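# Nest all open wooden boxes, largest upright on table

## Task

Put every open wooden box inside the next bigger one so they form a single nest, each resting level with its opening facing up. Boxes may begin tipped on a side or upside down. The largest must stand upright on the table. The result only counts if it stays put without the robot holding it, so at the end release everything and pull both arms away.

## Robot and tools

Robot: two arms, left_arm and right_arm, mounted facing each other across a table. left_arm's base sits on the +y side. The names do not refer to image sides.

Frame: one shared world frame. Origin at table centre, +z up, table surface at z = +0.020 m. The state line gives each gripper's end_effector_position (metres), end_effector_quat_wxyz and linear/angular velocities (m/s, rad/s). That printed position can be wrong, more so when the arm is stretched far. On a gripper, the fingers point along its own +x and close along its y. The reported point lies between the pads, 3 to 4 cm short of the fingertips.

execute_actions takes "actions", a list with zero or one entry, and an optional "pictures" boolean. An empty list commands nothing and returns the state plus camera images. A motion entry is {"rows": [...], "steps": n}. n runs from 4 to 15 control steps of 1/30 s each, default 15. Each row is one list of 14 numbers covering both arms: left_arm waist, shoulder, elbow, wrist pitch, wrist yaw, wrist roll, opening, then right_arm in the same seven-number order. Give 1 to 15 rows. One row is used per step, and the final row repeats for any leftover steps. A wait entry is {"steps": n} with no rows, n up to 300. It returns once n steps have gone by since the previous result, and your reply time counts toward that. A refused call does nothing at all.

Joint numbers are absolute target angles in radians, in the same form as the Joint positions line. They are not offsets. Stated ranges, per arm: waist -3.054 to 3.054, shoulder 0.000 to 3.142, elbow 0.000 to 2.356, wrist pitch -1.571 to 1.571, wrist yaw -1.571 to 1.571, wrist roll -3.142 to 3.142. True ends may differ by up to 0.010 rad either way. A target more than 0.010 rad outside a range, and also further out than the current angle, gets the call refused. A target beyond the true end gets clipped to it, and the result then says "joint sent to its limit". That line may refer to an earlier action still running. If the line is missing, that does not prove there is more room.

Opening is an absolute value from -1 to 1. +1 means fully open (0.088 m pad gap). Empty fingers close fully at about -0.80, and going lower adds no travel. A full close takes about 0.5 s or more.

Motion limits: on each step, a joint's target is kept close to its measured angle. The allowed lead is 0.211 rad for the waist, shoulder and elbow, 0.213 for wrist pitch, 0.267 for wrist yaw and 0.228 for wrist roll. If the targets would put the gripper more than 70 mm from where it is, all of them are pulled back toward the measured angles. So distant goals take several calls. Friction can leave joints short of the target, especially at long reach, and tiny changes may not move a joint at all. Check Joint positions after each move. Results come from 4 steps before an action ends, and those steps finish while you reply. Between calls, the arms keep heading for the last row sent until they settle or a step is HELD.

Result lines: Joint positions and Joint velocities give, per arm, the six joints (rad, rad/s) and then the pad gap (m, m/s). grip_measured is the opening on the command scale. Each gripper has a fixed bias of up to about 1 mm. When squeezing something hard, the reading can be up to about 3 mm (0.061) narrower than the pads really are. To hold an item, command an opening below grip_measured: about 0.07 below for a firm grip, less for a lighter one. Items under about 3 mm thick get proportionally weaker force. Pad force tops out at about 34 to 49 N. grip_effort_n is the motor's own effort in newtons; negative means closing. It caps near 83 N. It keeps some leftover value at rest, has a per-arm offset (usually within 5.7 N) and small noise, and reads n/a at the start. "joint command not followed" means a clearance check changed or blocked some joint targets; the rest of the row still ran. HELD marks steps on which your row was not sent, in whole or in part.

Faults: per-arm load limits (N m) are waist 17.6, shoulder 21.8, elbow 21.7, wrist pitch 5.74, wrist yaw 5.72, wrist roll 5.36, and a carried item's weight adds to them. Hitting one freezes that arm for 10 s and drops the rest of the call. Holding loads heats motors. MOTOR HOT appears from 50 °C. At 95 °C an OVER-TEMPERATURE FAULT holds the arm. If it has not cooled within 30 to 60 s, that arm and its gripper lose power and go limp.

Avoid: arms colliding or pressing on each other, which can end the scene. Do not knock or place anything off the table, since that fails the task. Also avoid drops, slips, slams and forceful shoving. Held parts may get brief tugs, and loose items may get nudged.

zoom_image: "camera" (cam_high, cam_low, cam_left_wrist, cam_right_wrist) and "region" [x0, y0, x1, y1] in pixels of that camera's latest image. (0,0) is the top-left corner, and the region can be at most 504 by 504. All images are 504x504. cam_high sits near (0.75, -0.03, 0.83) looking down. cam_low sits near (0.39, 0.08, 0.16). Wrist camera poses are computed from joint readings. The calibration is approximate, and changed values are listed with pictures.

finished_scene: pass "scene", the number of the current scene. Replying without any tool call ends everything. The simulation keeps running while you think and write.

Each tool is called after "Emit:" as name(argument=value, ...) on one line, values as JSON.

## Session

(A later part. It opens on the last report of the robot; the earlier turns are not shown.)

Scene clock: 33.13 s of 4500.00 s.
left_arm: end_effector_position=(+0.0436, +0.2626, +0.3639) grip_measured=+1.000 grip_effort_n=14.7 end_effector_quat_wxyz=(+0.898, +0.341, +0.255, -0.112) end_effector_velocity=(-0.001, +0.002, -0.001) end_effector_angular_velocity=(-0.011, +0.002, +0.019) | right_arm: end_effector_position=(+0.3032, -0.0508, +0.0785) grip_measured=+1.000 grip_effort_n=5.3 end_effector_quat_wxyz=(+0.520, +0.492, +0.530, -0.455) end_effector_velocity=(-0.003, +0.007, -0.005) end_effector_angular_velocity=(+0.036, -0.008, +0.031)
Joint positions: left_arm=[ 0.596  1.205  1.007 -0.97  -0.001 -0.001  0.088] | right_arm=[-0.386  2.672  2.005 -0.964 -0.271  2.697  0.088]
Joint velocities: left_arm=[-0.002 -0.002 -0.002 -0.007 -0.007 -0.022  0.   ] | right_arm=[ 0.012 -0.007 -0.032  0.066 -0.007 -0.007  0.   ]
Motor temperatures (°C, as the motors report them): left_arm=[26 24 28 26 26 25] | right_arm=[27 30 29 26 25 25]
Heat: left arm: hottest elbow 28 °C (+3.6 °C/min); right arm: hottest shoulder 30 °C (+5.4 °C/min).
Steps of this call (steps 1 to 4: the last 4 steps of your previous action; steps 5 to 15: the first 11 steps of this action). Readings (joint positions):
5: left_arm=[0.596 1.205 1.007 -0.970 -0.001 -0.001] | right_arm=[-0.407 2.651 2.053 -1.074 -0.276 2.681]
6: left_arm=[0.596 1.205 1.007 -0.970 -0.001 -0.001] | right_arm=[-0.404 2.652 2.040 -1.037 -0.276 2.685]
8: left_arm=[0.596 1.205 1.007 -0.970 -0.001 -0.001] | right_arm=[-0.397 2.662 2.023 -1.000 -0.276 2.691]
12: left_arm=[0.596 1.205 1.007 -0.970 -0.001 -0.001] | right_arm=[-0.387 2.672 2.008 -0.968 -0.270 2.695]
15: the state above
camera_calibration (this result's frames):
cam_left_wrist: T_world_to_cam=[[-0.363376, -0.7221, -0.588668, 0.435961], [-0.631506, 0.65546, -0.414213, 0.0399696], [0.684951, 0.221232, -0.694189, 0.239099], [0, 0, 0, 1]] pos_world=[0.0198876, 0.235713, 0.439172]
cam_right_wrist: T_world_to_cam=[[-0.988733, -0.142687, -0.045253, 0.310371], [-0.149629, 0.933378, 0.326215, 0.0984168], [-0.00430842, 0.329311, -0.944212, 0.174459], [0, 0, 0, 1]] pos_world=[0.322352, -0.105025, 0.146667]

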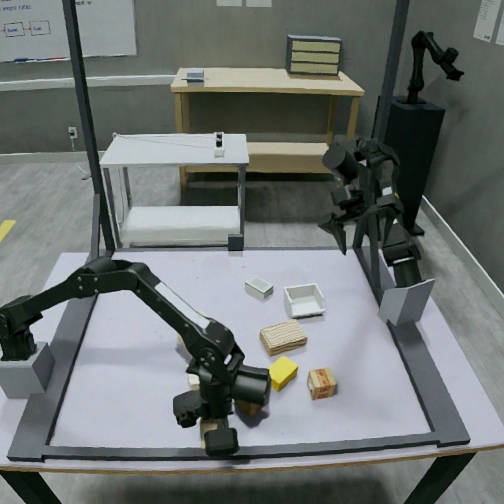

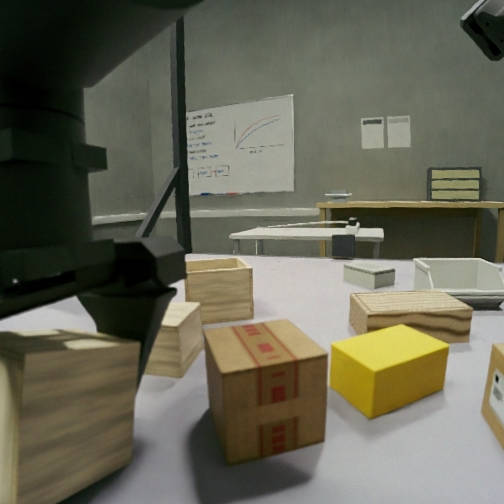

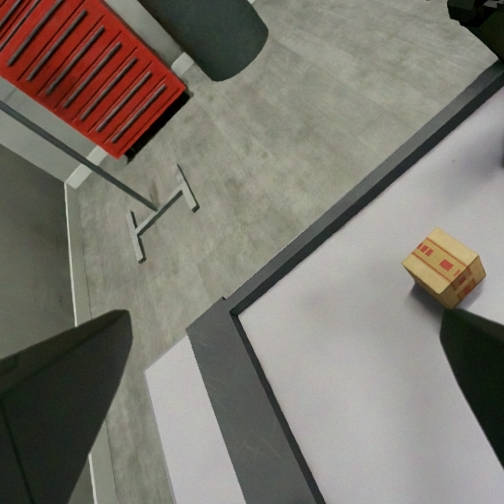

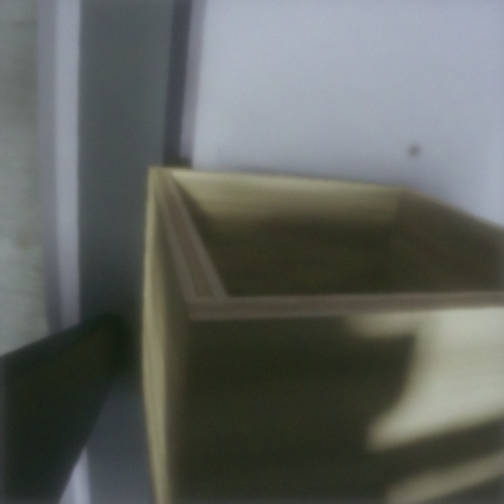

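Emit:
execute_actions(actions=[{"rows":[[0.6,1.2,1.0,-0.97,0,0,1,-0.385,2.68,2.0,-0.957,-0.273,2.70,0.45]],"steps":15}])

Emit:
execute_actions(actions=[{"rows":[[0.6,1.2,1.0,-0.97,0,0,1,-0.40,2.5,2.0,-1.15,-0.273,2.70,0.45]],"steps":15}], pictures=true)

Scene clock: 33.63 s of 4500.00 s.
left_arm: end_effector_position=(+0.0436, +0.2626, +0.3639) grip_measured=+1.000 grip_effort_n=15.1 end_effector_quat_wxyz=(+0.898, +0.341, +0.255, -0.112) end_effector_velocity=(+0.001, +0.002, +0.000) end_effector_angular_velocity=(-0.006, -0.007, +0.009) | right_arm: end_effector_position=(+0.3058, -0.0473, +0.0848) grip_measured=+0.588 grip_effort_n=-83.5 end_effector_quat_wxyz=(+0.517, +0.500, +0.532, -0.448) end_effector_velocity=(-0.004, +0.003, +0.002) end_effector_angular_velocity=(+0.011, +0.003, +0.004)
Joint positions: left_arm=[ 0.596  1.205  1.007 -0.97  -0.001 -0.001  0.088] | right_arm=[-0.392  2.661  2.006 -0.955 -0.27   2.699  0.068]
Joint velocities: left_arm=[ 0.002 -0.002 -0.007  0.007 -0.007 -0.007  0.   ] | right_arm=[ 0.007 -0.007 -0.002  0.007 -0.007  0.007 -0.   ]
Motor temperatures (°C, as the motors report them): left_arm=[26 24 28 26 26 25] | right_arm=[27 30 29 26 25 25]
Heat: left arm: hottest elbow 28 °C (+3.6 °C/min); right arm: hottest shoulder 30 °C (+5.4 °C/min).
Steps of this call (steps 1 to 4: the last 4 steps of your previous action; steps 5 to 15: the first 11 steps of this action). Readings (joint positions):
5: left_arm=[0.596 1.205 1.007 -0.970 -0.001 -0.001] | right_arm=[-0.386 2.671 2.004 -0.961 -0.270 2.699]
6: left_arm=[0.596 1.205 1.007 -0.970 -0.001 -0.001] | right_arm=[-0.388 2.671 2.004 -0.957 -0.267 2.699]
8: left_arm=[0.596 1.205 1.007 -0.970 -0.001 -0.001] | right_arm=[-0.391 2.666 2.004 -0.963 -0.269 2.699]
12: left_arm=[0.596 1.205 1.007 -0.970 -0.001 -0.001] | right_arm=[-0.393 2.661 2.006 -0.956 -0.271 2.699]
15: the state above

Scene clock: 34.13 s of 4500.00 s.
left_arm: end_effector_position=(+0.0436, +0.2626, +0.3639) grip_measured=+1.000 grip_effort_n=15.1 end_effector_quat_wxyz=(+0.898, +0.341, +0.255, -0.112) end_effector_velocity=(+0.000, +0.002, -0.002) end_effector_angular_velocity=(-0.010, +0.005, +0.021) | right_arm: end_effector_position=(+0.2819, -0.0632, +0.1538) grip_measured=+0.588 grip_effort_n=-83.5 end_effector_quat_wxyz=(+0.517, +0.495, +0.526, -0.459) end_effector_velocity=(-0.004, -0.021, +0.012) end_effector_angular_velocity=(-0.070, +0.036, -0.017)
Joint positions: left_arm=[ 0.596  1.205  1.007 -0.97  -0.001 -0.001  0.088] | right_arm=[-0.398  2.5    2.002 -1.137 -0.27   2.699  0.068]
Joint velocities: left_arm=[-0.002  0.002 -0.002 -0.007 -0.007 -0.022  0.   ] | right_arm=[-0.017 -0.027 -0.002 -0.11  -0.007 -0.022 -0.   ]
Motor temperatures (°C, as the motors report them): left_arm=[26 24 28 26 26 25] | right_arm=[27 30 29 26 25 25]
Heat: left arm: hottest elbow 28 °C (+3.5 °C/min); right arm: hottest shoulder 30 °C (+5.3 °C/min).
Steps of this call (steps 1 to 4: the last 4 steps of your previous action; steps 5 to 15: the first 11 steps of this action). Readings (joint positions):
5: left_arm=[0.596 1.205 1.007 -0.970 -0.001 -0.001] | right_arm=[-0.391 2.649 2.006 -0.964 -0.270 2.699]
6: left_arm=[0.596 1.205 1.007 -0.970 -0.001 -0.001] | right_arm=[-0.392 2.635 2.005 -1.017 -0.270 2.699]
8: left_arm=[0.596 1.205 1.007 -0.970 -0.001 -0.001] | right_arm=[-0.393 2.596 1.996 -1.092 -0.270 2.699]
12: left_arm=[0.596 1.205 1.007 -0.970 -0.001 -0.001] | right_arm=[-0.396 2.519 1.999 -1.127 -0.270 2.699]
15: the state above
camera_calibration (this result's frames):
cam_left_wrist: T_world_to_cam=[[-0.363376, -0.7221, -0.588668, 0.435961], [-0.631506, 0.65546, -0.414213, 0.0399696], [0.684951, 0.221232, -0.694189, 0.239099], [0, 0, 0, 1]] pos_world=[0.0198876, 0.235713, 0.439172]
cam_right_wrist: T_world_to_cam=[[-0.990763, -0.128075, -0.0445511, 0.292325], [-0.135602, 0.935684, 0.325741, 0.0784951], [-0.0000333844, 0.328773, -0.944409, 0.248338], [0, 0, 0, 1]] pos_world=[0.300277, -0.117654, 0.221987]

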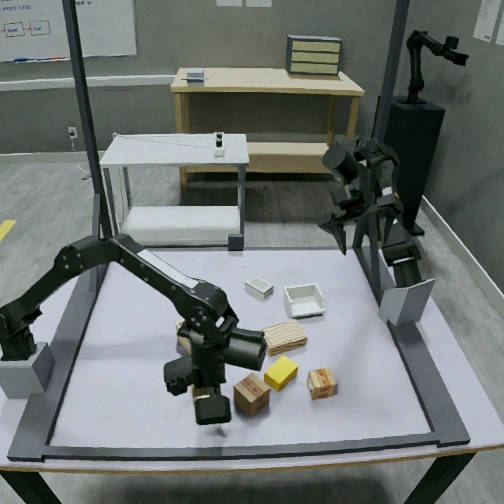

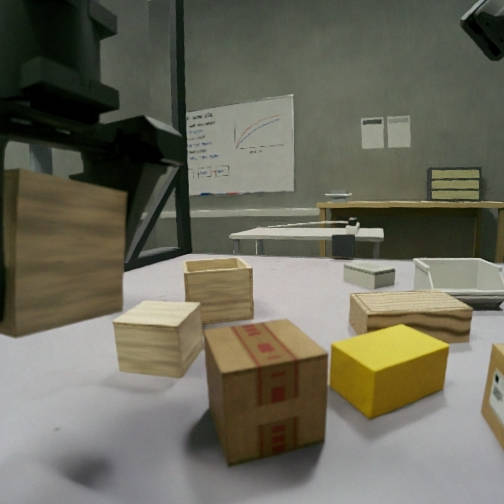

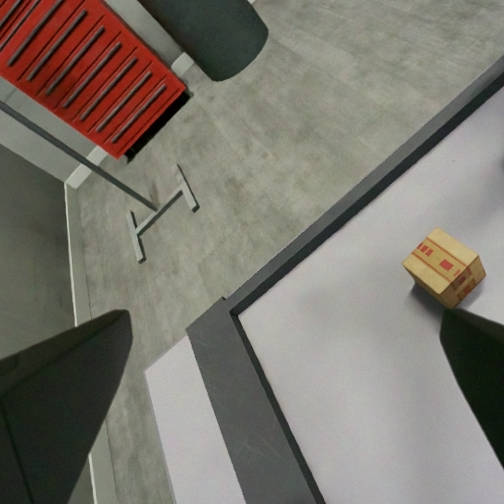

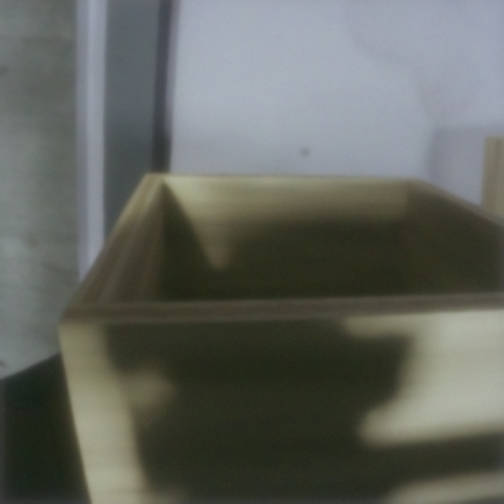

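Emit:
execute_actions(actions=[{"rows":[[0.6,1.2,1.0,-0.97,0,0,1,-0.3,2.0,1.6,-1.2,-0.273,-0.44,0.45]],"steps":15}])

Emit:
execute_actions(actions=[{"steps":45}])

Emit:
execute_actions(actions=[{"rows":[[0.6,1.2,1.0,-0.97,0,0,1,-0.1,2.2,0.86,1.2,0,0.3,0.45]],"steps":15}])

Emit:
execute_actions(actions=[{"steps":55}], pictures=true)

Scene clock: 35.20 s of 4500.00 s.
left_arm: end_effector_position=(+0.0436, +0.2626, +0.3639) grip_measured=+1.000 grip_effort_n=15.1 end_effector_quat_wxyz=(+0.898, +0.341, +0.255, -0.112) end_effector_velocity=(+0.001, +0.001, +0.002) end_effector_angular_velocity=(+0.001, -0.019, +0.012) | right_arm: end_effector_position=(+0.1923, -0.1315, +0.2166) grip_measured=+0.588 grip_effort_n=-83.5 end_effector_quat_wxyz=(+0.650, +0.296, +0.642, -0.278) end_effector_velocity=(-0.073, -0.017, +0.289) end_effector_angular_velocity=(+0.692, -0.209, +1.728)
Joint positions: left_arm=[ 0.596  1.205  1.007 -0.97  -0.001 -0.001  0.088] | right_arm=[-0.294  2.08   1.641 -1.199 -0.272  2.153  0.068]
Joint velocities: left_arm=[-0.002 -0.002 -0.002  0.007 -0.022 -0.007  0.   ] | right_arm=[-0.051 -0.916 -0.144 -0.007 -0.007 -1.56  -0.   ]
Motor temperatures (°C, as the motors report them): left_arm=[26 24 28 26 26 25] | right_arm=[28 31 29 26 25 25]
Heat: left arm: hottest elbow 28 °C (+3.4 °C/min); right arm: hottest shoulder 31 °C (+6.8 °C/min).
Steps of this call (steps 1 to 4: the last 4 steps of your previous action; steps 5 to 21: the robot went on to your last target; steps 22 to 32: the first 11 steps of this action). Readings (joint positions):
22: left_arm=[0.596 1.205 1.007 -0.970 -0.001 -0.001] | right_arm=[-0.396 2.485 1.985 -1.140 -0.270 2.670]
23: left_arm=[0.596 1.205 1.007 -0.970 -0.001 -0.001] | right_arm=[-0.389 2.456 1.941 -1.149 -0.270 2.620]
25: left_arm=[0.596 1.205 1.007 -0.970 -0.001 -0.001] | right_arm=[-0.360 2.378 1.846 -1.184 -0.270 2.522]
29: left_arm=[0.596 1.205 1.007 -0.970 -0.001 -0.001] | right_arm=[-0.300 2.193 1.685 -1.198 -0.272 2.311]
32: the state above

Scene clock: 36.70 s of 4500.00 s.
left_arm: end_effector_position=(+0.0436, +0.2626, +0.3639) grip_measured=+1.000 grip_effort_n=15.1 end_effector_quat_wxyz=(+0.898, +0.341, +0.255, -0.112) end_effector_velocity=(+0.000, +0.002, -0.002) end_effector_angular_velocity=(+0.003, +0.005, +0.014) | right_arm: end_effector_position=(+0.1874, -0.1379, +0.2347) grip_measured=+0.587 grip_effort_n=-83.5 end_effector_quat_wxyz=(+0.530, -0.485, +0.485, +0.499) end_effector_velocity=(-0.003, -0.000, +0.002) end_effector_angular_velocity=(-0.045, -0.069, +1.555)
Joint positions: left_arm=[ 0.596  1.205  1.007 -0.97  -0.001 -0.001  0.088] | right_arm=[-0.3    2.007  1.612 -1.199 -0.272 -0.217  0.068]
Joint velocities: left_arm=[-0.002  0.002 -0.002 -0.007 -0.007 -0.007  0.   ] | right_arm=[-0.002 -0.002  0.002 -0.007 -0.022 -1.56  -0.   ]
Motor temperatures (°C, as the motors report them): left_arm=[26 24 28 26 26 25] | right_arm=[28 31 29 26 25 25]
Heat: left arm: hottest elbow 28 °C (+3.3 °C/min); right arm: hottest shoulder 31 °C (+6.5 °C/min).
Kept back: nothing.
Steps of this call (steps 1 to 4: the last 4 steps of your previous action; steps 5 to 45: the robot went on to your last target). Readings (joint positions):
1: left_arm=[0.596 1.205 1.007 -0.970 -0.001 -0.001] | right_arm=[-0.296 2.052 1.638 -1.199 -0.272 2.100]
2: left_arm=[0.596 1.205 1.007 -0.970 -0.001 -0.001] | right_arm=[-0.298 2.032 1.636 -1.199 -0.272 2.047]
4: left_arm=[0.596 1.205 1.007 -0.970 -0.001 -0.001] | right_arm=[-0.300 2.011 1.631 -1.199 -0.272 1.941]
8: left_arm=[0.596 1.205 1.007 -0.970 -0.001 -0.001] | right_arm=[-0.300 2.007 1.616 -1.199 -0.272 1.731]
45: the state above

Scene clock: 37.07 s of 4500.00 s.
left_arm: end_effector_position=(+0.0436, +0.2626, +0.3639) grip_measured=+1.000 grip_effort_n=15.1 end_effector_quat_wxyz=(+0.898, +0.341, +0.255, -0.112) end_effector_velocity=(-0.002, +0.002, -0.000) end_effector_angular_velocity=(-0.001, -0.002, +0.008) | right_arm: end_effector_position=(+0.1929, -0.1646, +0.0996) grip_measured=+0.571 grip_effort_n=-83.5 end_effector_quat_wxyz=(+0.599, -0.513, +0.506, +0.349) end_effector_velocity=(+0.063, -0.217, -0.337) end_effector_angular_velocity=(+0.059, -0.481, -1.109)
Joint positions: left_arm=[ 0.596  1.205  1.007 -0.97  -0.001 -0.001  0.088] | right_arm=[-0.124  2.158  1.3   -0.832 -0.043  0.148  0.067]
Joint velocities: left_arm=[-0.002 -0.007 -0.002 -0.007 -0.007 -0.007  0.   ] | right_arm=[ 0.217  0.173 -1.355  1.355  0.359  1.341 -0.039]
Motor temperatures (°C, as the motors report them): left_arm=[26 24 28 26 26 25] | right_arm=[28 31 29 26 25 25]
Heat: left arm: hottest elbow 28 °C (+3.2 °C/min); right arm: hottest shoulder 31 °C (+6.5 °C/min).
Steps of this call (steps 1 to 11: the first 11 steps of this action). Readings (joint positions):
1: left_arm=[0.596 1.205 1.007 -0.970 -0.001 -0.001] | right_arm=[-0.296 2.013 1.603 -1.188 -0.259 -0.223]
2: left_arm=[0.596 1.205 1.007 -0.970 -0.001 -0.001] | right_arm=[-0.282 2.017 1.587 -1.156 -0.222 -0.190]
4: left_arm=[0.596 1.205 1.007 -0.970 -0.001 -0.001] | right_arm=[-0.241 2.046 1.548 -1.100 -0.170 -0.134]
8: left_arm=[0.596 1.205 1.007 -0.970 -0.001 -0.001] | right_arm=[-0.161 2.123 1.425 -0.967 -0.088 0.008]
11: the state above

Scene clock: 38.90 s of 4500.00 s.
left_arm: end_effector_position=(+0.0436, +0.2626, +0.3639) grip_measured=+1.000 grip_effort_n=15.1 end_effector_quat_wxyz=(+0.898, +0.341, +0.255, -0.112) end_effector_velocity=(+0.001, -0.000, +0.001) end_effector_angular_velocity=(-0.005, -0.010, +0.003) | right_arm: end_effector_position=(+0.1687, -0.0050, +0.2037) grip_measured=+0.576 grip_effort_n=-83.5 end_effector_quat_wxyz=(+0.738, -0.032, +0.036, +0.673) end_effector_velocity=(+0.006, -0.001, -0.003) end_effector_angular_velocity=(-0.019, -0.021, -0.018)
Joint positions: left_arm=[ 0.596  1.205  1.007 -0.97  -0.001 -0.001  0.088] | right_arm=[-0.1    2.194  0.864  1.197  0.003  0.302  0.067]
Joint velocities: left_arm=[-0.002 -0.002 -0.002  0.007 -0.007 -0.007  0.   ] | right_arm=[-0.007 -0.002 -0.002 -0.022  0.007 -0.022 -0.   ]
Motor temperatures (°C, as the motors report them): left_arm=[26 24 28 26 26 25] | right_arm=[28 31 29 27 25 25]
Heat: left arm: hottest elbow 28 °C (+3.1 °C/min); right arm: hottest shoulder 31 °C (+6.2 °C/min).
Kept back: nothing.
Steps of this call (steps 1 to 4: the last 4 steps of your previous action; steps 5 to 55: the robot went on to your last target). Readings (joint positions):
1: left_arm=[0.596 1.205 1.007 -0.970 -0.001 -0.001] | right_arm=[-0.118 2.162 1.254 -0.783 -0.033 0.187]
2: left_arm=[0.596 1.205 1.007 -0.970 -0.001 -0.001] | right_arm=[-0.114 2.168 1.207 -0.731 -0.026 0.215]
4: left_arm=[0.596 1.205 1.007 -0.970 -0.001 -0.001] | right_arm=[-0.116 2.154 1.129 -0.640 -0.016 0.251]
8: left_arm=[0.596 1.205 1.007 -0.970 -0.001 -0.001] | right_arm=[-0.119 2.103 1.002 -0.477 -0.017 0.278]
55: the state above
camera_calibration (this result's frames):
cam_left_wrist: T_world_to_cam=[[-0.363376, -0.7221, -0.588668, 0.435961], [-0.631506, 0.65546, -0.414213, 0.0399696], [0.684951, 0.221232, -0.694189, 0.239099], [0, 0, 0, 1]] pos_world=[0.0198876, 0.235713, 0.439172]
cam_right_wrist: T_world_to_cam=[[0.996415, -0.074989, 0.0391671, -0.162187], [0.00792649, -0.378175, -0.9257, 0.21662], [0.0842294, 0.922692, -0.376225, 0.149345], [0, 0, 0, 1]] pos_world=[0.14731, -0.0680412, 0.263065]

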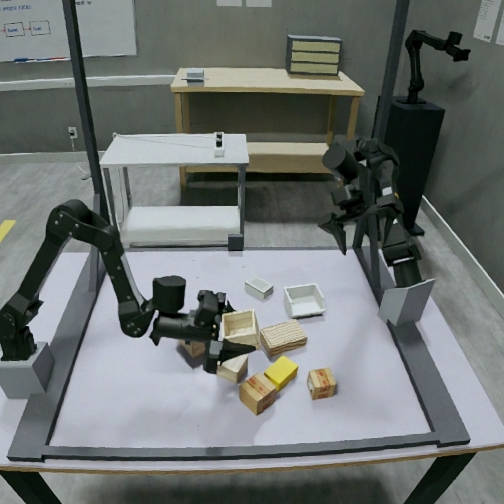

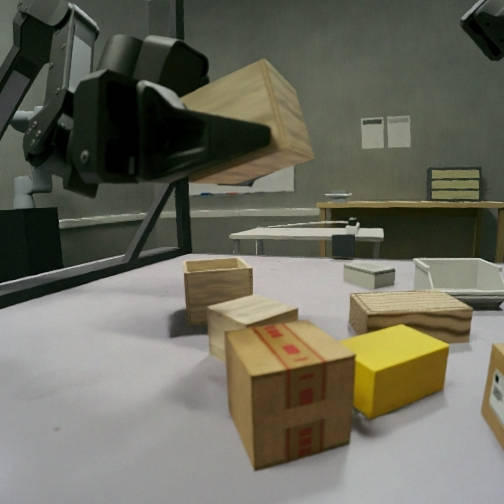

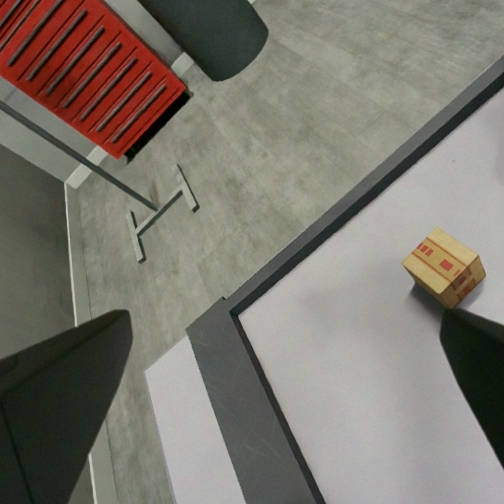

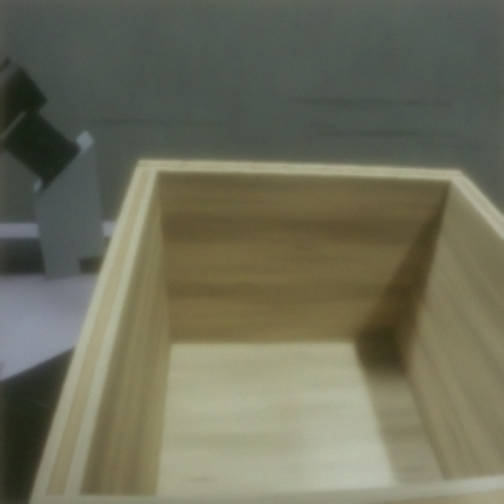

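Emit:
execute_actions(actions=[{"rows":[[0.6,1.2,1.0,-0.97,0,0,1,0.12,2.1,0.44,1.21,0,0.3,0.45]],"steps":15}])

Emit:
execute_actions(actions=[{"steps":10}], pictures=true)

Scene clock: 41.77 s of 4500.00 s.
left_arm: end_effector_position=(+0.0436, +0.2626, +0.3639) grip_measured=+1.000 grip_effort_n=14.7 end_effector_quat_wxyz=(+0.898, +0.341, +0.255, -0.112) end_effector_velocity=(-0.000, +0.003, -0.003) end_effector_angular_velocity=(+0.015, +0.005, +0.006) | right_arm: end_effector_position=(+0.1025, -0.1074, +0.1080) grip_measured=+0.576 grip_effort_n=-83.5 end_effector_quat_wxyz=(+0.681, -0.159, +0.137, +0.701) end_effector_velocity=(+0.073, -0.263, -0.205) end_effector_angular_velocity=(-0.860, -0.134, -0.170)
Joint positions: left_arm=[ 0.596  1.205  1.007 -0.97  -0.001 -0.001  0.088] | right_arm=[ 0.11   2.12   0.507  1.204 -0.     0.302  0.067]
Joint velocities: left_arm=[-0.002 -0.002 -0.007 -0.007 -0.007  0.007  0.   ] | right_arm=[ 0.071 -0.002 -0.759 -0.125 -0.022 -0.007 -0.   ]
Motor temperatures (°C, as the motors report them): left_arm=[26 24 28 26 26 25] | right_arm=[28 31 29 27 25 25]
Heat: left arm: hottest elbow 28 °C (+2.9 °C/min); right arm: hottest shoulder 31 °C (+5.7 °C/min).
Steps of this call (steps 1 to 30: the robot went on to your last target; steps 31 to 75: nothing new was sent; steps 76 to 86: the first 11 steps of this action). Readings (joint positions):
76: left_arm=[0.596 1.205 1.007 -0.970 -0.001 -0.001] | right_arm=[-0.096 2.191 0.854 1.198 0.006 0.302]
77: left_arm=[0.596 1.205 1.007 -0.970 -0.001 -0.001] | right_arm=[-0.080 2.179 0.830 1.202 0.008 0.302]
79: left_arm=[0.596 1.205 1.007 -0.970 -0.001 -0.001] | right_arm=[-0.023 2.157 0.769 1.204 0.008 0.302]
83: left_arm=[0.596 1.205 1.007 -0.970 -0.001 -0.001] | right_arm=[0.084 2.126 0.616 1.207 -0.000 0.302]
86: the state above

Scene clock: 42.10 s of 4500.00 s.
left_arm: end_effector_position=(+0.0436, +0.2626, +0.3639) grip_measured=+1.000 grip_effort_n=15.1 end_effector_quat_wxyz=(+0.898, +0.341, +0.255, -0.112) end_effector_velocity=(+0.001, -0.004, +0.002) end_effector_angular_velocity=(-0.028, -0.010, -0.007) | right_arm: end_effector_position=(+0.1059, -0.1225, +0.1036) grip_measured=+0.572 grip_effort_n=-83.5 end_effector_quat_wxyz=(+0.683, -0.169, +0.145, +0.696) end_effector_velocity=(+0.002, -0.007, -0.004) end_effector_angular_velocity=(-0.022, -0.007, +0.001)
Joint positions: left_arm=[ 0.596  1.205  1.007 -0.97  -0.001 -0.001  0.088] | right_arm=[0.112 2.104 0.454 1.213 0.003 0.303 0.067]
Joint velocities: left_arm=[-0.002 -0.002 -0.002  0.022  0.007 -0.022  0.   ] | right_arm=[-0.002 -0.007 -0.022 -0.007 -0.007 -0.007 -0.   ]
Motor temperatures (°C, as the motors report them): left_arm=[26 24 28 26 26 25] | right_arm=[28 31 29 27 25 25]
Heat: left arm: hottest elbow 28 °C (+2.9 °C/min); right arm: hottest shoulder 31 °C (+5.7 °C/min).
Kept back: nothing.
Steps of this call (steps 1 to 4: the last 4 steps of your previous action; steps 5 to 10: the robot went on to your last target). Readings (joint positions):
1: left_arm=[0.596 1.205 1.007 -0.970 -0.001 -0.001] | right_arm=[0.110 2.120 0.487 1.211 0.003 0.304]
2: left_arm=[0.596 1.205 1.007 -0.970 -0.001 -0.001] | right_arm=[0.110 2.114 0.475 1.211 0.003 0.303]
4: left_arm=[0.596 1.205 1.007 -0.970 -0.001 -0.001] | right_arm=[0.110 2.109 0.465 1.211 0.003 0.303]
8: left_arm=[0.596 1.205 1.007 -0.970 -0.001 -0.001] | right_arm=[0.112 2.104 0.456 1.213 0.003 0.303]
10: the state above
camera_calibration (this result's frames):
cam_left_wrist: T_world_to_cam=[[-0.363376, -0.7221, -0.588668, 0.435961], [-0.631506, 0.65546, -0.414213, 0.0399696], [0.684951, 0.221232, -0.694189, 0.239099], [0, 0, 0, 1]] pos_world=[0.0198876, 0.235713, 0.439172]
cam_right_wrist: T_world_to_cam=[[0.996696, 0.0552937, 0.0594936, -0.0906072], [0.081215, -0.669444, -0.73841, 0.0171473], [-0.00100182, 0.740802, -0.671723, 0.242742], [0, 0, 0, 1]] pos_world=[0.0891584, -0.163335, 0.181108]

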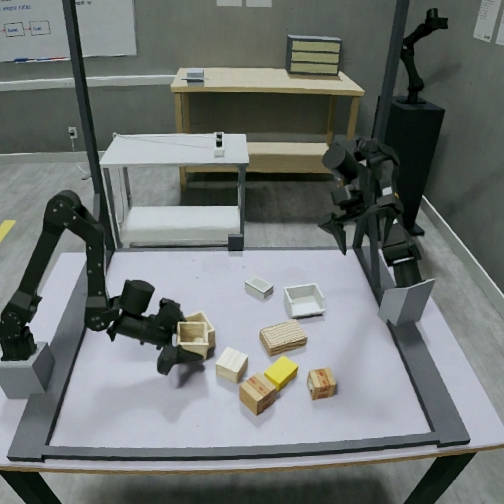

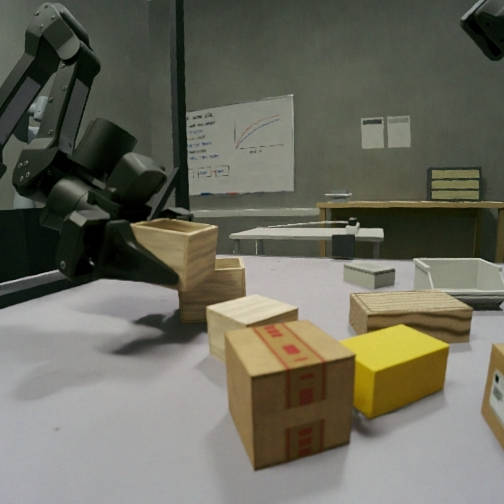

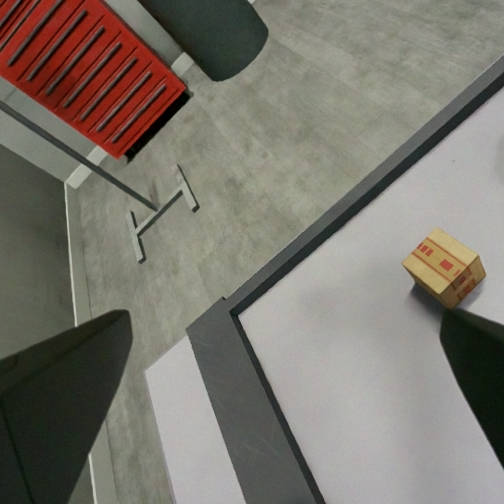

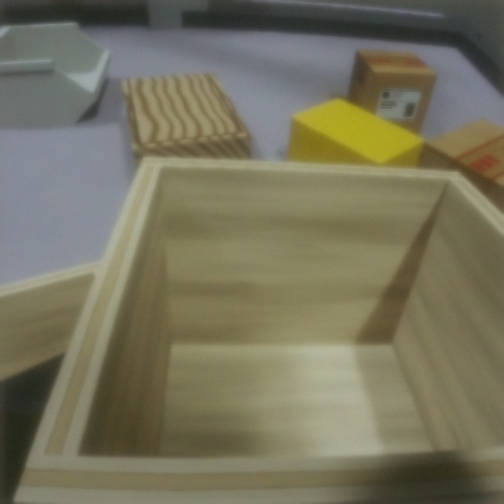

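Emit:
execute_actions(actions=[{"rows":[[0.6,1.2,1.0,-0.97,0,0,1,0.0,2.1,0.45,1.21,0,0.3,0.45]],"steps":10}])

Emit:
execute_actions(actions=[{"rows":[[0.6,1.2,1.0,-0.97,0,0,1,0.03,2.33,0.45,1.43,0,0.3,0.45]],"steps":15}], pictures=true)

Scene clock: 42.47 s of 4500.00 s.
left_arm: end_effector_position=(+0.0436, +0.2626, +0.3639) grip_measured=+1.000 grip_effort_n=15.1 end_effector_quat_wxyz=(+0.898, +0.341, +0.255, -0.112) end_effector_velocity=(-0.000, -0.000, +0.002) end_effector_angular_velocity=(-0.006, -0.013, +0.000) | right_arm: end_effector_position=(+0.1408, -0.1194, +0.1137) grip_measured=+0.572 grip_effort_n=-83.5 end_effector_quat_wxyz=(+0.714, -0.154, +0.145, +0.667) end_effector_velocity=(+0.096, +0.006, +0.031) end_effector_angular_velocity=(+0.070, +0.006, -0.233)
Joint positions: left_arm=[ 0.596  1.205  1.007 -0.97  -0.001 -0.001  0.088] | right_arm=[ 0.018  2.102  0.452  1.21  -0.001  0.302  0.067]
Joint velocities: left_arm=[-0.002 -0.007 -0.002  0.007 -0.007 -0.007  0.   ] | right_arm=[-0.266 -0.007 -0.002 -0.007 -0.022 -0.007 -0.   ]
Motor temperatures (°C, as the motors report them): left_arm=[26 24 28 26 26 25] | right_arm=[28 31 29 27 25 25]
Heat: left arm: hottest elbow 28 °C (+2.8 °C/min); right arm: hottest shoulder 31 °C (+5.7 °C/min).
Steps of this call (steps 1 to 5: the robot went on to your last target; steps 6 to 11: the first 6 steps of this action). Readings (joint positions):
6: left_arm=[0.596 1.205 1.007 -0.970 -0.001 -0.001] | right_arm=[0.108 2.102 0.452 1.213 -0.002 0.302]
7: left_arm=[0.596 1.205 1.007 -0.970 -0.001 -0.001] | right_arm=[0.090 2.102 0.452 1.213 -0.005 0.302]
9: left_arm=[0.596 1.205 1.007 -0.970 -0.001 -0.001] | right_arm=[0.045 2.102 0.452 1.210 -0.003 0.302]
11: the state above

Scene clock: 42.97 s of 4500.00 s.
left_arm: end_effector_position=(+0.0436, +0.2626, +0.3639) grip_measured=+1.000 grip_effort_n=15.1 end_effector_quat_wxyz=(+0.898, +0.341, +0.255, -0.112) end_effector_velocity=(-0.000, +0.003, -0.003) end_effector_angular_velocity=(-0.010, +0.005, +0.021) | right_arm: end_effector_position=(+0.1488, -0.1282, +0.0785) grip_measured=+0.572 grip_effort_n=-83.5 end_effector_quat_wxyz=(+0.711, -0.156, +0.146, +0.669) end_effector_velocity=(+0.002, -0.002, -0.005) end_effector_angular_velocity=(+0.005, -0.003, +0.009)
Joint positions: left_arm=[ 0.596  1.205  1.007 -0.97  -0.001 -0.001  0.088] | right_arm=[ 0.026  2.311  0.45   1.419 -0.001  0.302  0.067]
Joint velocities: left_arm=[-0.002 -0.002 -0.007 -0.007 -0.007 -0.022  0.   ] | right_arm=[-0.002  0.042 -0.002  0.051 -0.007 -0.007 -0.   ]
Motor temperatures (°C, as the motors report them): left_arm=[26 24 28 26 26 25] | right_arm=[28 31 29 27 25 25]
Heat: left arm: hottest elbow 28 °C (+2.8 °C/min); right arm: hottest shoulder 31 °C (+5.6 °C/min).
Steps of this call (steps 1 to 4: the last 4 steps of your previous action; steps 5 to 15: the first 11 steps of this action). Readings (joint positions):
5: left_arm=[0.596 1.205 1.007 -0.970 -0.001 -0.001] | right_arm=[0.007 2.123 0.452 1.240 -0.001 0.302]
6: left_arm=[0.596 1.205 1.007 -0.970 -0.001 -0.001] | right_arm=[0.010 2.162 0.455 1.307 -0.001 0.302]
8: left_arm=[0.596 1.205 1.007 -0.970 -0.001 -0.001] | right_arm=[0.018 2.235 0.460 1.348 -0.001 0.302]
12: left_arm=[0.596 1.205 1.007 -0.970 -0.001 -0.001] | right_arm=[0.026 2.304 0.450 1.400 -0.001 0.302]
15: the state above
camera_calibration (this result's frames):
cam_left_wrist: T_world_to_cam=[[-0.363376, -0.7221, -0.588668, 0.435961], [-0.631506, 0.65546, -0.414213, 0.0399696], [0.684951, 0.221232, -0.694189, 0.239099], [0, 0, 0, 1]] pos_world=[0.0198876, 0.235713, 0.439172]
cam_right_wrist: T_world_to_cam=[[0.99796, -0.0253203, 0.0586033, -0.141995], [0.0273295, -0.66016, -0.750627, 0.00150852], [0.0576937, 0.750698, -0.658122, 0.221559], [0, 0, 0, 1]] pos_world=[0.128882, -0.168923, 0.155266]

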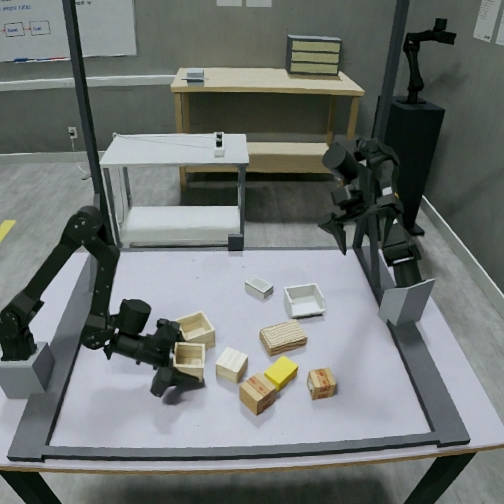

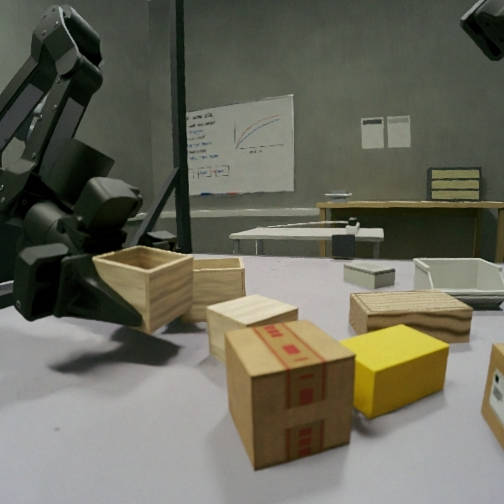

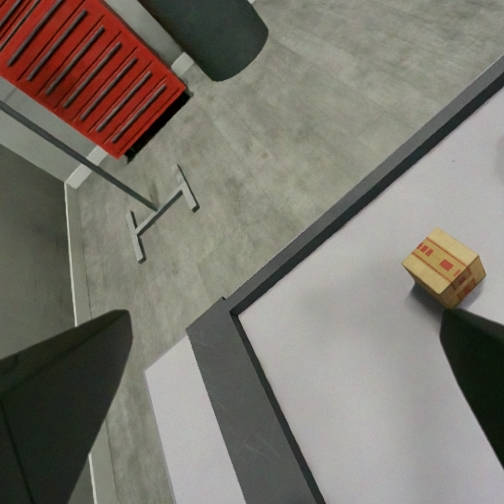

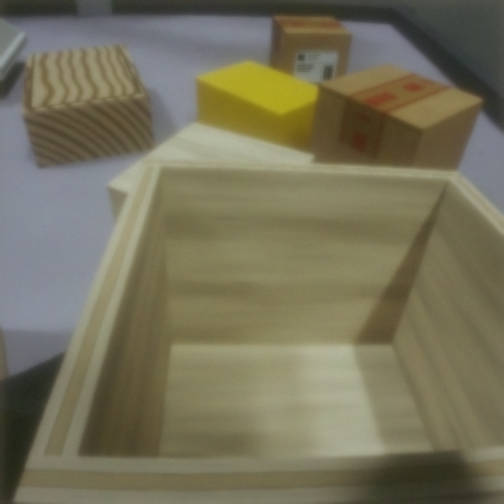

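Emit:
execute_actions(actions=[{"rows":[[0.6,1.2,1.0,-0.97,0,0,1,0.035,2.44,0.45,1.54,0,0.3,0.45]],"steps":15}], pictures=true)

Scene clock: 43.47 s of 4500.00 s.
left_arm: end_effector_position=(+0.0436, +0.2626, +0.3639) grip_measured=+1.000 grip_effort_n=15.1 end_effector_quat_wxyz=(+0.898, +0.341, +0.255, -0.112) end_effector_velocity=(-0.000, +0.003, +0.002) end_effector_angular_velocity=(+0.017, -0.013, +0.010) | right_arm: end_effector_position=(+0.1528, -0.1353, +0.0604) grip_measured=+0.572 grip_effort_n=-83.5 end_effector_quat_wxyz=(+0.710, -0.157, +0.146, +0.671) end_effector_velocity=(+0.001, -0.003, -0.008) end_effector_angular_velocity=(-0.020, -0.005, +0.007)
Joint positions: left_arm=[ 0.596  1.205  1.007 -0.97  -0.001 -0.001  0.088] | right_arm=[ 0.032  2.425  0.451  1.533 -0.001  0.302  0.067]
Joint velocities: left_arm=[-0.002 -0.002  0.002 -0.007 -0.022  0.007  0.   ] | right_arm=[ 0.002  0.027  0.002  0.007 -0.007 -0.007 -0.   ]
Motor temperatures (°C, as the motors report them): left_arm=[26 24 28 26 26 25] | right_arm=[28 31 29 27 25 25]
Heat: left arm: hottest elbow 28 °C (+2.8 °C/min); right arm: hottest shoulder 31 °C (+5.5 °C/min).
Steps of this call (steps 1 to 4: the last 4 steps of your previous action; steps 5 to 15: the first 11 steps of this action). Readings (joint positions):
5: left_arm=[0.596 1.205 1.007 -0.970 -0.001 -0.001] | right_arm=[0.027 2.329 0.450 1.440 -0.001 0.302]
6: left_arm=[0.596 1.205 1.007 -0.970 -0.001 -0.001] | right_arm=[0.027 2.351 0.451 1.478 -0.001 0.302]
8: left_arm=[0.596 1.205 1.007 -0.970 -0.001 -0.001] | right_arm=[0.030 2.388 0.453 1.496 -0.001 0.302]
12: left_arm=[0.596 1.205 1.007 -0.970 -0.001 -0.001] | right_arm=[0.032 2.422 0.451 1.524 -0.001 0.302]
15: the state above
camera_calibration (this result's frames):
cam_left_wrist: T_world_to_cam=[[-0.363376, -0.7221, -0.588668, 0.435961], [-0.631506, 0.65546, -0.414213, 0.0399696], [0.684951, 0.221232, -0.694189, 0.239099], [0, 0, 0, 1]] pos_world=[0.0198876, 0.235713, 0.439172]
cam_right_wrist: T_world_to_cam=[[0.99808, -0.0199541, 0.0586398, -0.144455], [0.0308602, -0.660647, -0.750062, -0.0175312], [0.053707, 0.750432, -0.658763, 0.21535], [0, 0, 0, 1]] pos_world=[0.133153, -0.17607, 0.137186]

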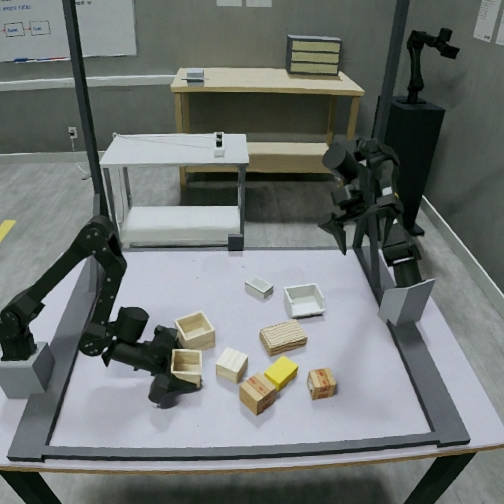

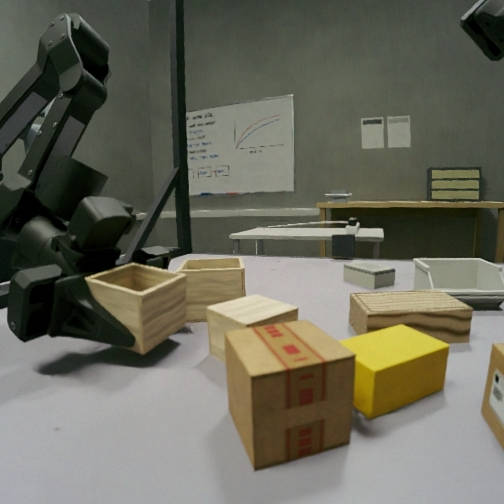

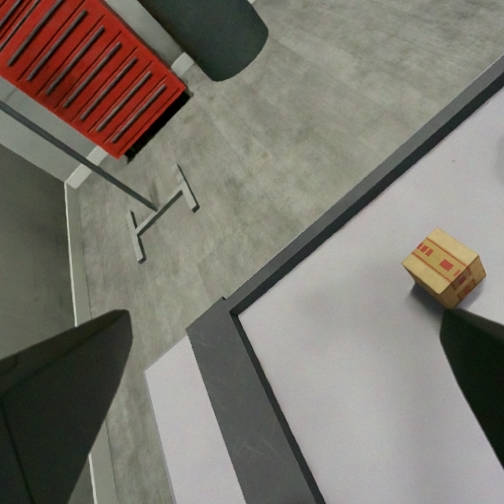

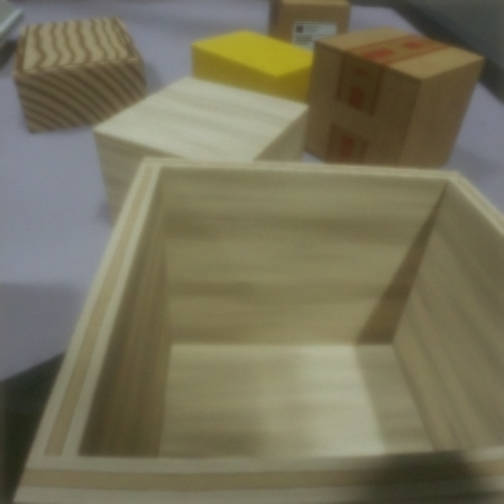

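Nearly down. A bit lower, release, and back away.

Emit:
execute_actions(actions=[{"rows":[[0.6,1.2,1.0,-0.97,0,0,1,0.035,2.48,0.45,1.565,0,0.3,0.45],[0.6,1.2,1.0,-0.97,0,0,1,0.035,2.48,0.45,1.565,0,0.3,0.45],[0.6,1.2,1.0,-0.97,0,0,1,0.035,2.48,0.45,1.565,0,0.3,0.45],[0.6,1.2,1.0,-0.97,0,0,1,0.035,2.48,0.45,1.565,0,0.3,0.45],[0.6,1.2,1.0,-0.97,0,0,1,0.035,2.48,0.45,1.565,0,0.3,0.45],[0.6,1.2,1.0,-0.97,0,0,1,0.035,2.48,0.45,1.565,0,0.3,0.45],[0.6,1.2,1.0,-0.97,0,0,1,0.035,2.48,0.45,1.565,0,0.3,1]],"steps":15}])

Emit:
execute_actions(actions=[{"rows":[[0.6,1.2,1.0,-0.97,0,0,1,0.02,2.0,0.3,1.2,0,0.3,1]],"steps":15}])

Emit:
execute_actions(actions=[{"rows":[[0.6,1.2,1.0,-0.97,0,0,1,0.0,1.6,0.9,-0.85,-0.29,0.1,1]],"steps":15}])

Emit:
execute_actions(actions=[{"steps":45}], pictures=true)

Scene clock: 44.13 s of 4500.00 s.
left_arm: end_effector_position=(+0.0436, +0.2626, +0.3639) grip_measured=+1.000 grip_effort_n=15.1 end_effector_quat_wxyz=(+0.898, +0.341, +0.255, -0.112) end_effector_velocity=(+0.001, +0.001, +0.002) end_effector_angular_velocity=(+0.001, -0.019, +0.012) | right_arm: end_effector_position=(+0.1558, -0.1396, +0.0518) grip_measured=+0.859 grip_effort_n=20.2 end_effector_quat_wxyz=(+0.710, -0.161, +0.150, +0.669) end_effector_velocity=(+0.001, -0.003, -0.004) end_effector_angular_velocity=(-0.017, +0.008, -0.004)
Joint positions: left_arm=[ 0.596  1.205  1.007 -0.97  -0.001 -0.001  0.088] | right_arm=[ 0.032  2.468  0.451  1.563 -0.001  0.302  0.081]
Joint velocities: left_arm=[-0.002 -0.002 -0.002  0.007 -0.022 -0.007  0.   ] | right_arm=[-0.002  0.007 -0.002 -0.007 -0.007  0.007  0.056]
Motor temperatures (°C, as the motors report them): left_arm=[26 24 29 26 26 25] | right_arm=[28 31 29 27 25 25]
Heat: left arm: hottest elbow 29 °C (+4.1 °C/min); right arm: hottest shoulder 31 °C (+5.4 °C/min).
Steps of this call (steps 1 to 4: the last 4 steps of your previous action; steps 5 to 9: the robot went on to your last target; steps 10 to 20: the first 11 steps of this action). Readings (joint positions):
10: left_arm=[0.596 1.205 1.007 -0.970 -0.001 -0.001] | right_arm=[0.032 2.434 0.451 1.541 -0.001 0.302]
11: left_arm=[0.596 1.205 1.007 -0.970 -0.001 -0.001] | right_arm=[0.032 2.441 0.451 1.551 -0.001 0.302]
13: left_arm=[0.596 1.205 1.007 -0.970 -0.001 -0.001] | right_arm=[0.032 2.455 0.451 1.552 -0.001 0.302]
17: left_arm=[0.596 1.205 1.007 -0.970 -0.001 -0.001] | right_arm=[0.032 2.467 0.451 1.560 -0.001 0.302]
20: the state above

Scene clock: 44.63 s of 4500.00 s.
left_arm: end_effector_position=(+0.0436, +0.2626, +0.3639) grip_measured=+1.000 grip_effort_n=15.1 end_effector_quat_wxyz=(+0.898, +0.341, +0.255, -0.112) end_effector_velocity=(-0.001, +0.005, -0.000) end_effector_angular_velocity=(+0.010, -0.001, +0.026) | right_arm: end_effector_position=(+0.1434, -0.1585, +0.1074) grip_measured=+0.996 grip_effort_n=18.4 end_effector_quat_wxyz=(+0.714, -0.174, +0.163, +0.658) end_effector_velocity=(-0.041, +0.034, +0.115) end_effector_angular_velocity=(+0.238, +0.021, +0.095)
Joint positions: left_arm=[ 0.596  1.205  1.007 -0.97  -0.001 -0.001  0.088] | right_arm=[ 0.023  2.045  0.314  1.234 -0.001  0.302  0.088]
Joint velocities: left_arm=[-0.002 -0.002  0.002 -0.022 -0.022 -0.007  0.   ] | right_arm=[-0.002 -0.51   0.002 -0.256 -0.022 -0.007  0.001]
Motor temperatures (°C, as the motors report them): left_arm=[26 24 29 26 26 25] | right_arm=[28 31 29 27 25 25]
Heat: left arm: hottest elbow 29 °C (+4.0 °C/min); right arm: hottest shoulder 31 °C (+5.4 °C/min).
Steps of this call (steps 1 to 4: the last 4 steps of your previous action; steps 5 to 15: the first 11 steps of this action). Readings (joint positions):
5: left_arm=[0.596 1.205 1.007 -0.970 -0.001 -0.001] | right_arm=[0.032 2.450 0.440 1.538 -0.001 0.302]
6: left_arm=[0.596 1.205 1.007 -0.970 -0.001 -0.001] | right_arm=[0.031 2.407 0.413 1.474 -0.001 0.302]
8: left_arm=[0.596 1.205 1.007 -0.970 -0.001 -0.001] | right_arm=[0.027 2.310 0.354 1.383 -0.001 0.302]
12: left_arm=[0.596 1.205 1.007 -0.970 -0.001 -0.001] | right_arm=[0.023 2.131 0.315 1.257 -0.001 0.302]
15: the state above

Scene clock: 45.13 s of 4500.00 s.
left_arm: end_effector_position=(+0.0436, +0.2626, +0.3639) grip_measured=+1.000 grip_effort_n=15.1 end_effector_quat_wxyz=(+0.898, +0.341, +0.255, -0.112) end_effector_velocity=(-0.002, +0.003, -0.004) end_effector_angular_velocity=(+0.010, +0.020, +0.005) | right_arm: end_effector_position=(+0.0729, -0.0863, +0.2240) grip_measured=+0.998 grip_effort_n=18.4 end_effector_quat_wxyz=(+0.615, -0.154, +0.055, +0.772) end_effector_velocity=(-0.163, +0.154, +0.388) end_effector_angular_velocity=(+0.532, -0.071, +0.478)
Joint positions: left_arm=[ 0.596  1.205  1.007 -0.97  -0.001 -0.001  0.088] | right_arm=[ 0.007  1.73   0.601  0.873 -0.233  0.136  0.088]
Joint velocities: left_arm=[ 0.002 -0.002 -0.002 -0.022  0.007  0.007  0.   ] | right_arm=[-0.022 -0.701  0.935 -1.033 -0.286 -0.183 -0.   ]
Motor temperatures (°C, as the motors report them): left_arm=[26 24 29 26 26 25] | right_arm=[28 31 29 28 25 25]
Heat: left arm: hottest elbow 29 °C (+4.0 °C/min); right arm: hottest shoulder 31 °C (+5.3 °C/min).
Steps of this call (steps 1 to 4: the last 4 steps of your previous action; steps 5 to 15: the first 11 steps of this action). Readings (joint positions):
5: left_arm=[0.596 1.205 1.007 -0.970 -0.001 -0.001] | right_arm=[0.020 2.004 0.318 1.186 -0.019 0.283]
6: left_arm=[0.596 1.205 1.007 -0.970 -0.001 -0.001] | right_arm=[0.016 1.982 0.336 1.136 -0.061 0.253]
8: left_arm=[0.596 1.205 1.007 -0.970 -0.001 -0.001] | right_arm=[0.013 1.928 0.390 1.083 -0.127 0.209]
12: left_arm=[0.596 1.205 1.007 -0.970 -0.001 -0.001] | right_arm=[0.009 1.809 0.514 0.966 -0.202 0.158]
15: the state above

Scene clock: 46.63 s of 4500.00 s.
left_arm: end_effector_position=(+0.0436, +0.2626, +0.3639) grip_measured=+1.000 grip_effort_n=15.1 end_effector_quat_wxyz=(+0.898, +0.341, +0.255, -0.112) end_effector_velocity=(-0.002, +0.002, -0.000) end_effector_angular_velocity=(-0.001, -0.002, +0.008) | right_arm: end_effector_position=(+0.0971, -0.2562, +0.1536) grip_measured=+0.998 grip_effort_n=18.4 end_effector_quat_wxyz=(+0.520, -0.487, +0.503, +0.489) end_effector_velocity=(-0.001, -0.011, +0.001) end_effector_angular_velocity=(-0.045, +0.005, -0.004)
Joint positions: left_arm=[ 0.596  1.205  1.007 -0.97  -0.001 -0.001  0.088] | right_arm=[ 0.002  1.598  0.892 -0.844 -0.285  0.101  0.088]
Joint velocities: left_arm=[-0.002 -0.007 -0.002 -0.007 -0.007 -0.007  0.   ] | right_arm=[ 0.002 -0.007 -0.002 -0.051 -0.007 -0.007 -0.   ]
Motor temperatures (°C, as the motors report them): left_arm=[26 24 29 26 26 25] | right_arm=[28 31 29 28 25 25]
Heat: left arm: hottest elbow 29 °C (+3.9 °C/min); right arm: hottest shoulder 31 °C (+5.1 °C/min).
Kept back: nothing.
Steps of this call (steps 1 to 4: the last 4 steps of your previous action; steps 5 to 45: the robot went on to your last target). Readings (joint positions):
1: left_arm=[0.596 1.205 1.007 -0.970 -0.001 -0.001] | right_arm=[0.006 1.708 0.633 0.837 -0.243 0.130]
2: left_arm=[0.596 1.205 1.007 -0.970 -0.001 -0.001] | right_arm=[0.006 1.689 0.669 0.799 -0.251 0.125]
4: left_arm=[0.596 1.205 1.007 -0.970 -0.001 -0.001] | right_arm=[0.005 1.657 0.749 0.712 -0.264 0.116]
8: left_arm=[0.596 1.205 1.007 -0.970 -0.001 -0.001] | right_arm=[0.003 1.610 0.867 0.529 -0.278 0.106]
45: the state above
camera_calibration (this result's frames):
cam_left_wrist: T_world_to_cam=[[-0.363376, -0.7221, -0.588668, 0.435961], [-0.631506, 0.65546, -0.414213, 0.0399696], [0.684951, 0.221232, -0.694189, 0.239099], [0, 0, 0, 1]] pos_world=[0.0198876, 0.235713, 0.439172]
cam_right_wrist: T_world_to_cam=[[0.999981, -0.00600356, 0.00127302, -0.0845739], [-0.00612607, -0.964083, 0.265532, -0.255906], [-0.000366846, -0.265535, -0.964101, 0.162406], [0, 0, 0, 1]] pos_world=[0.0830641, -0.204098, 0.224635]

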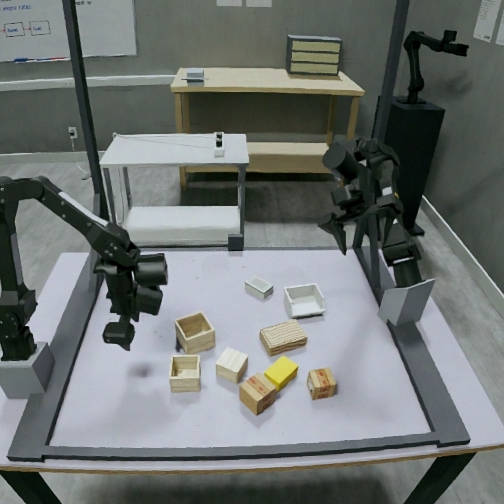

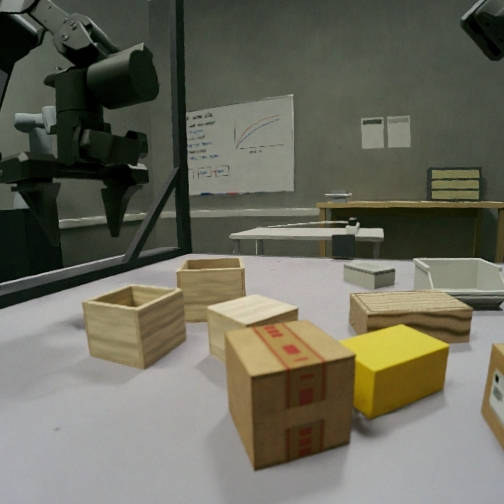

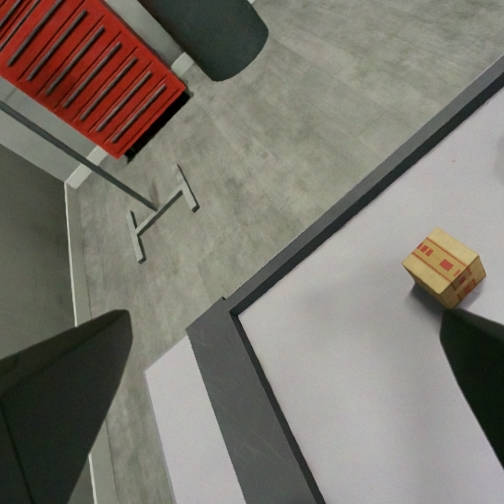

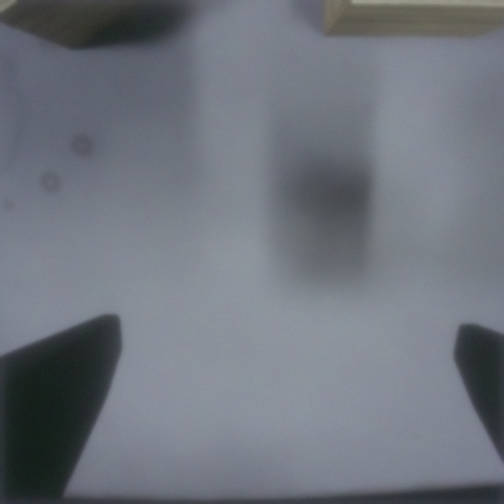

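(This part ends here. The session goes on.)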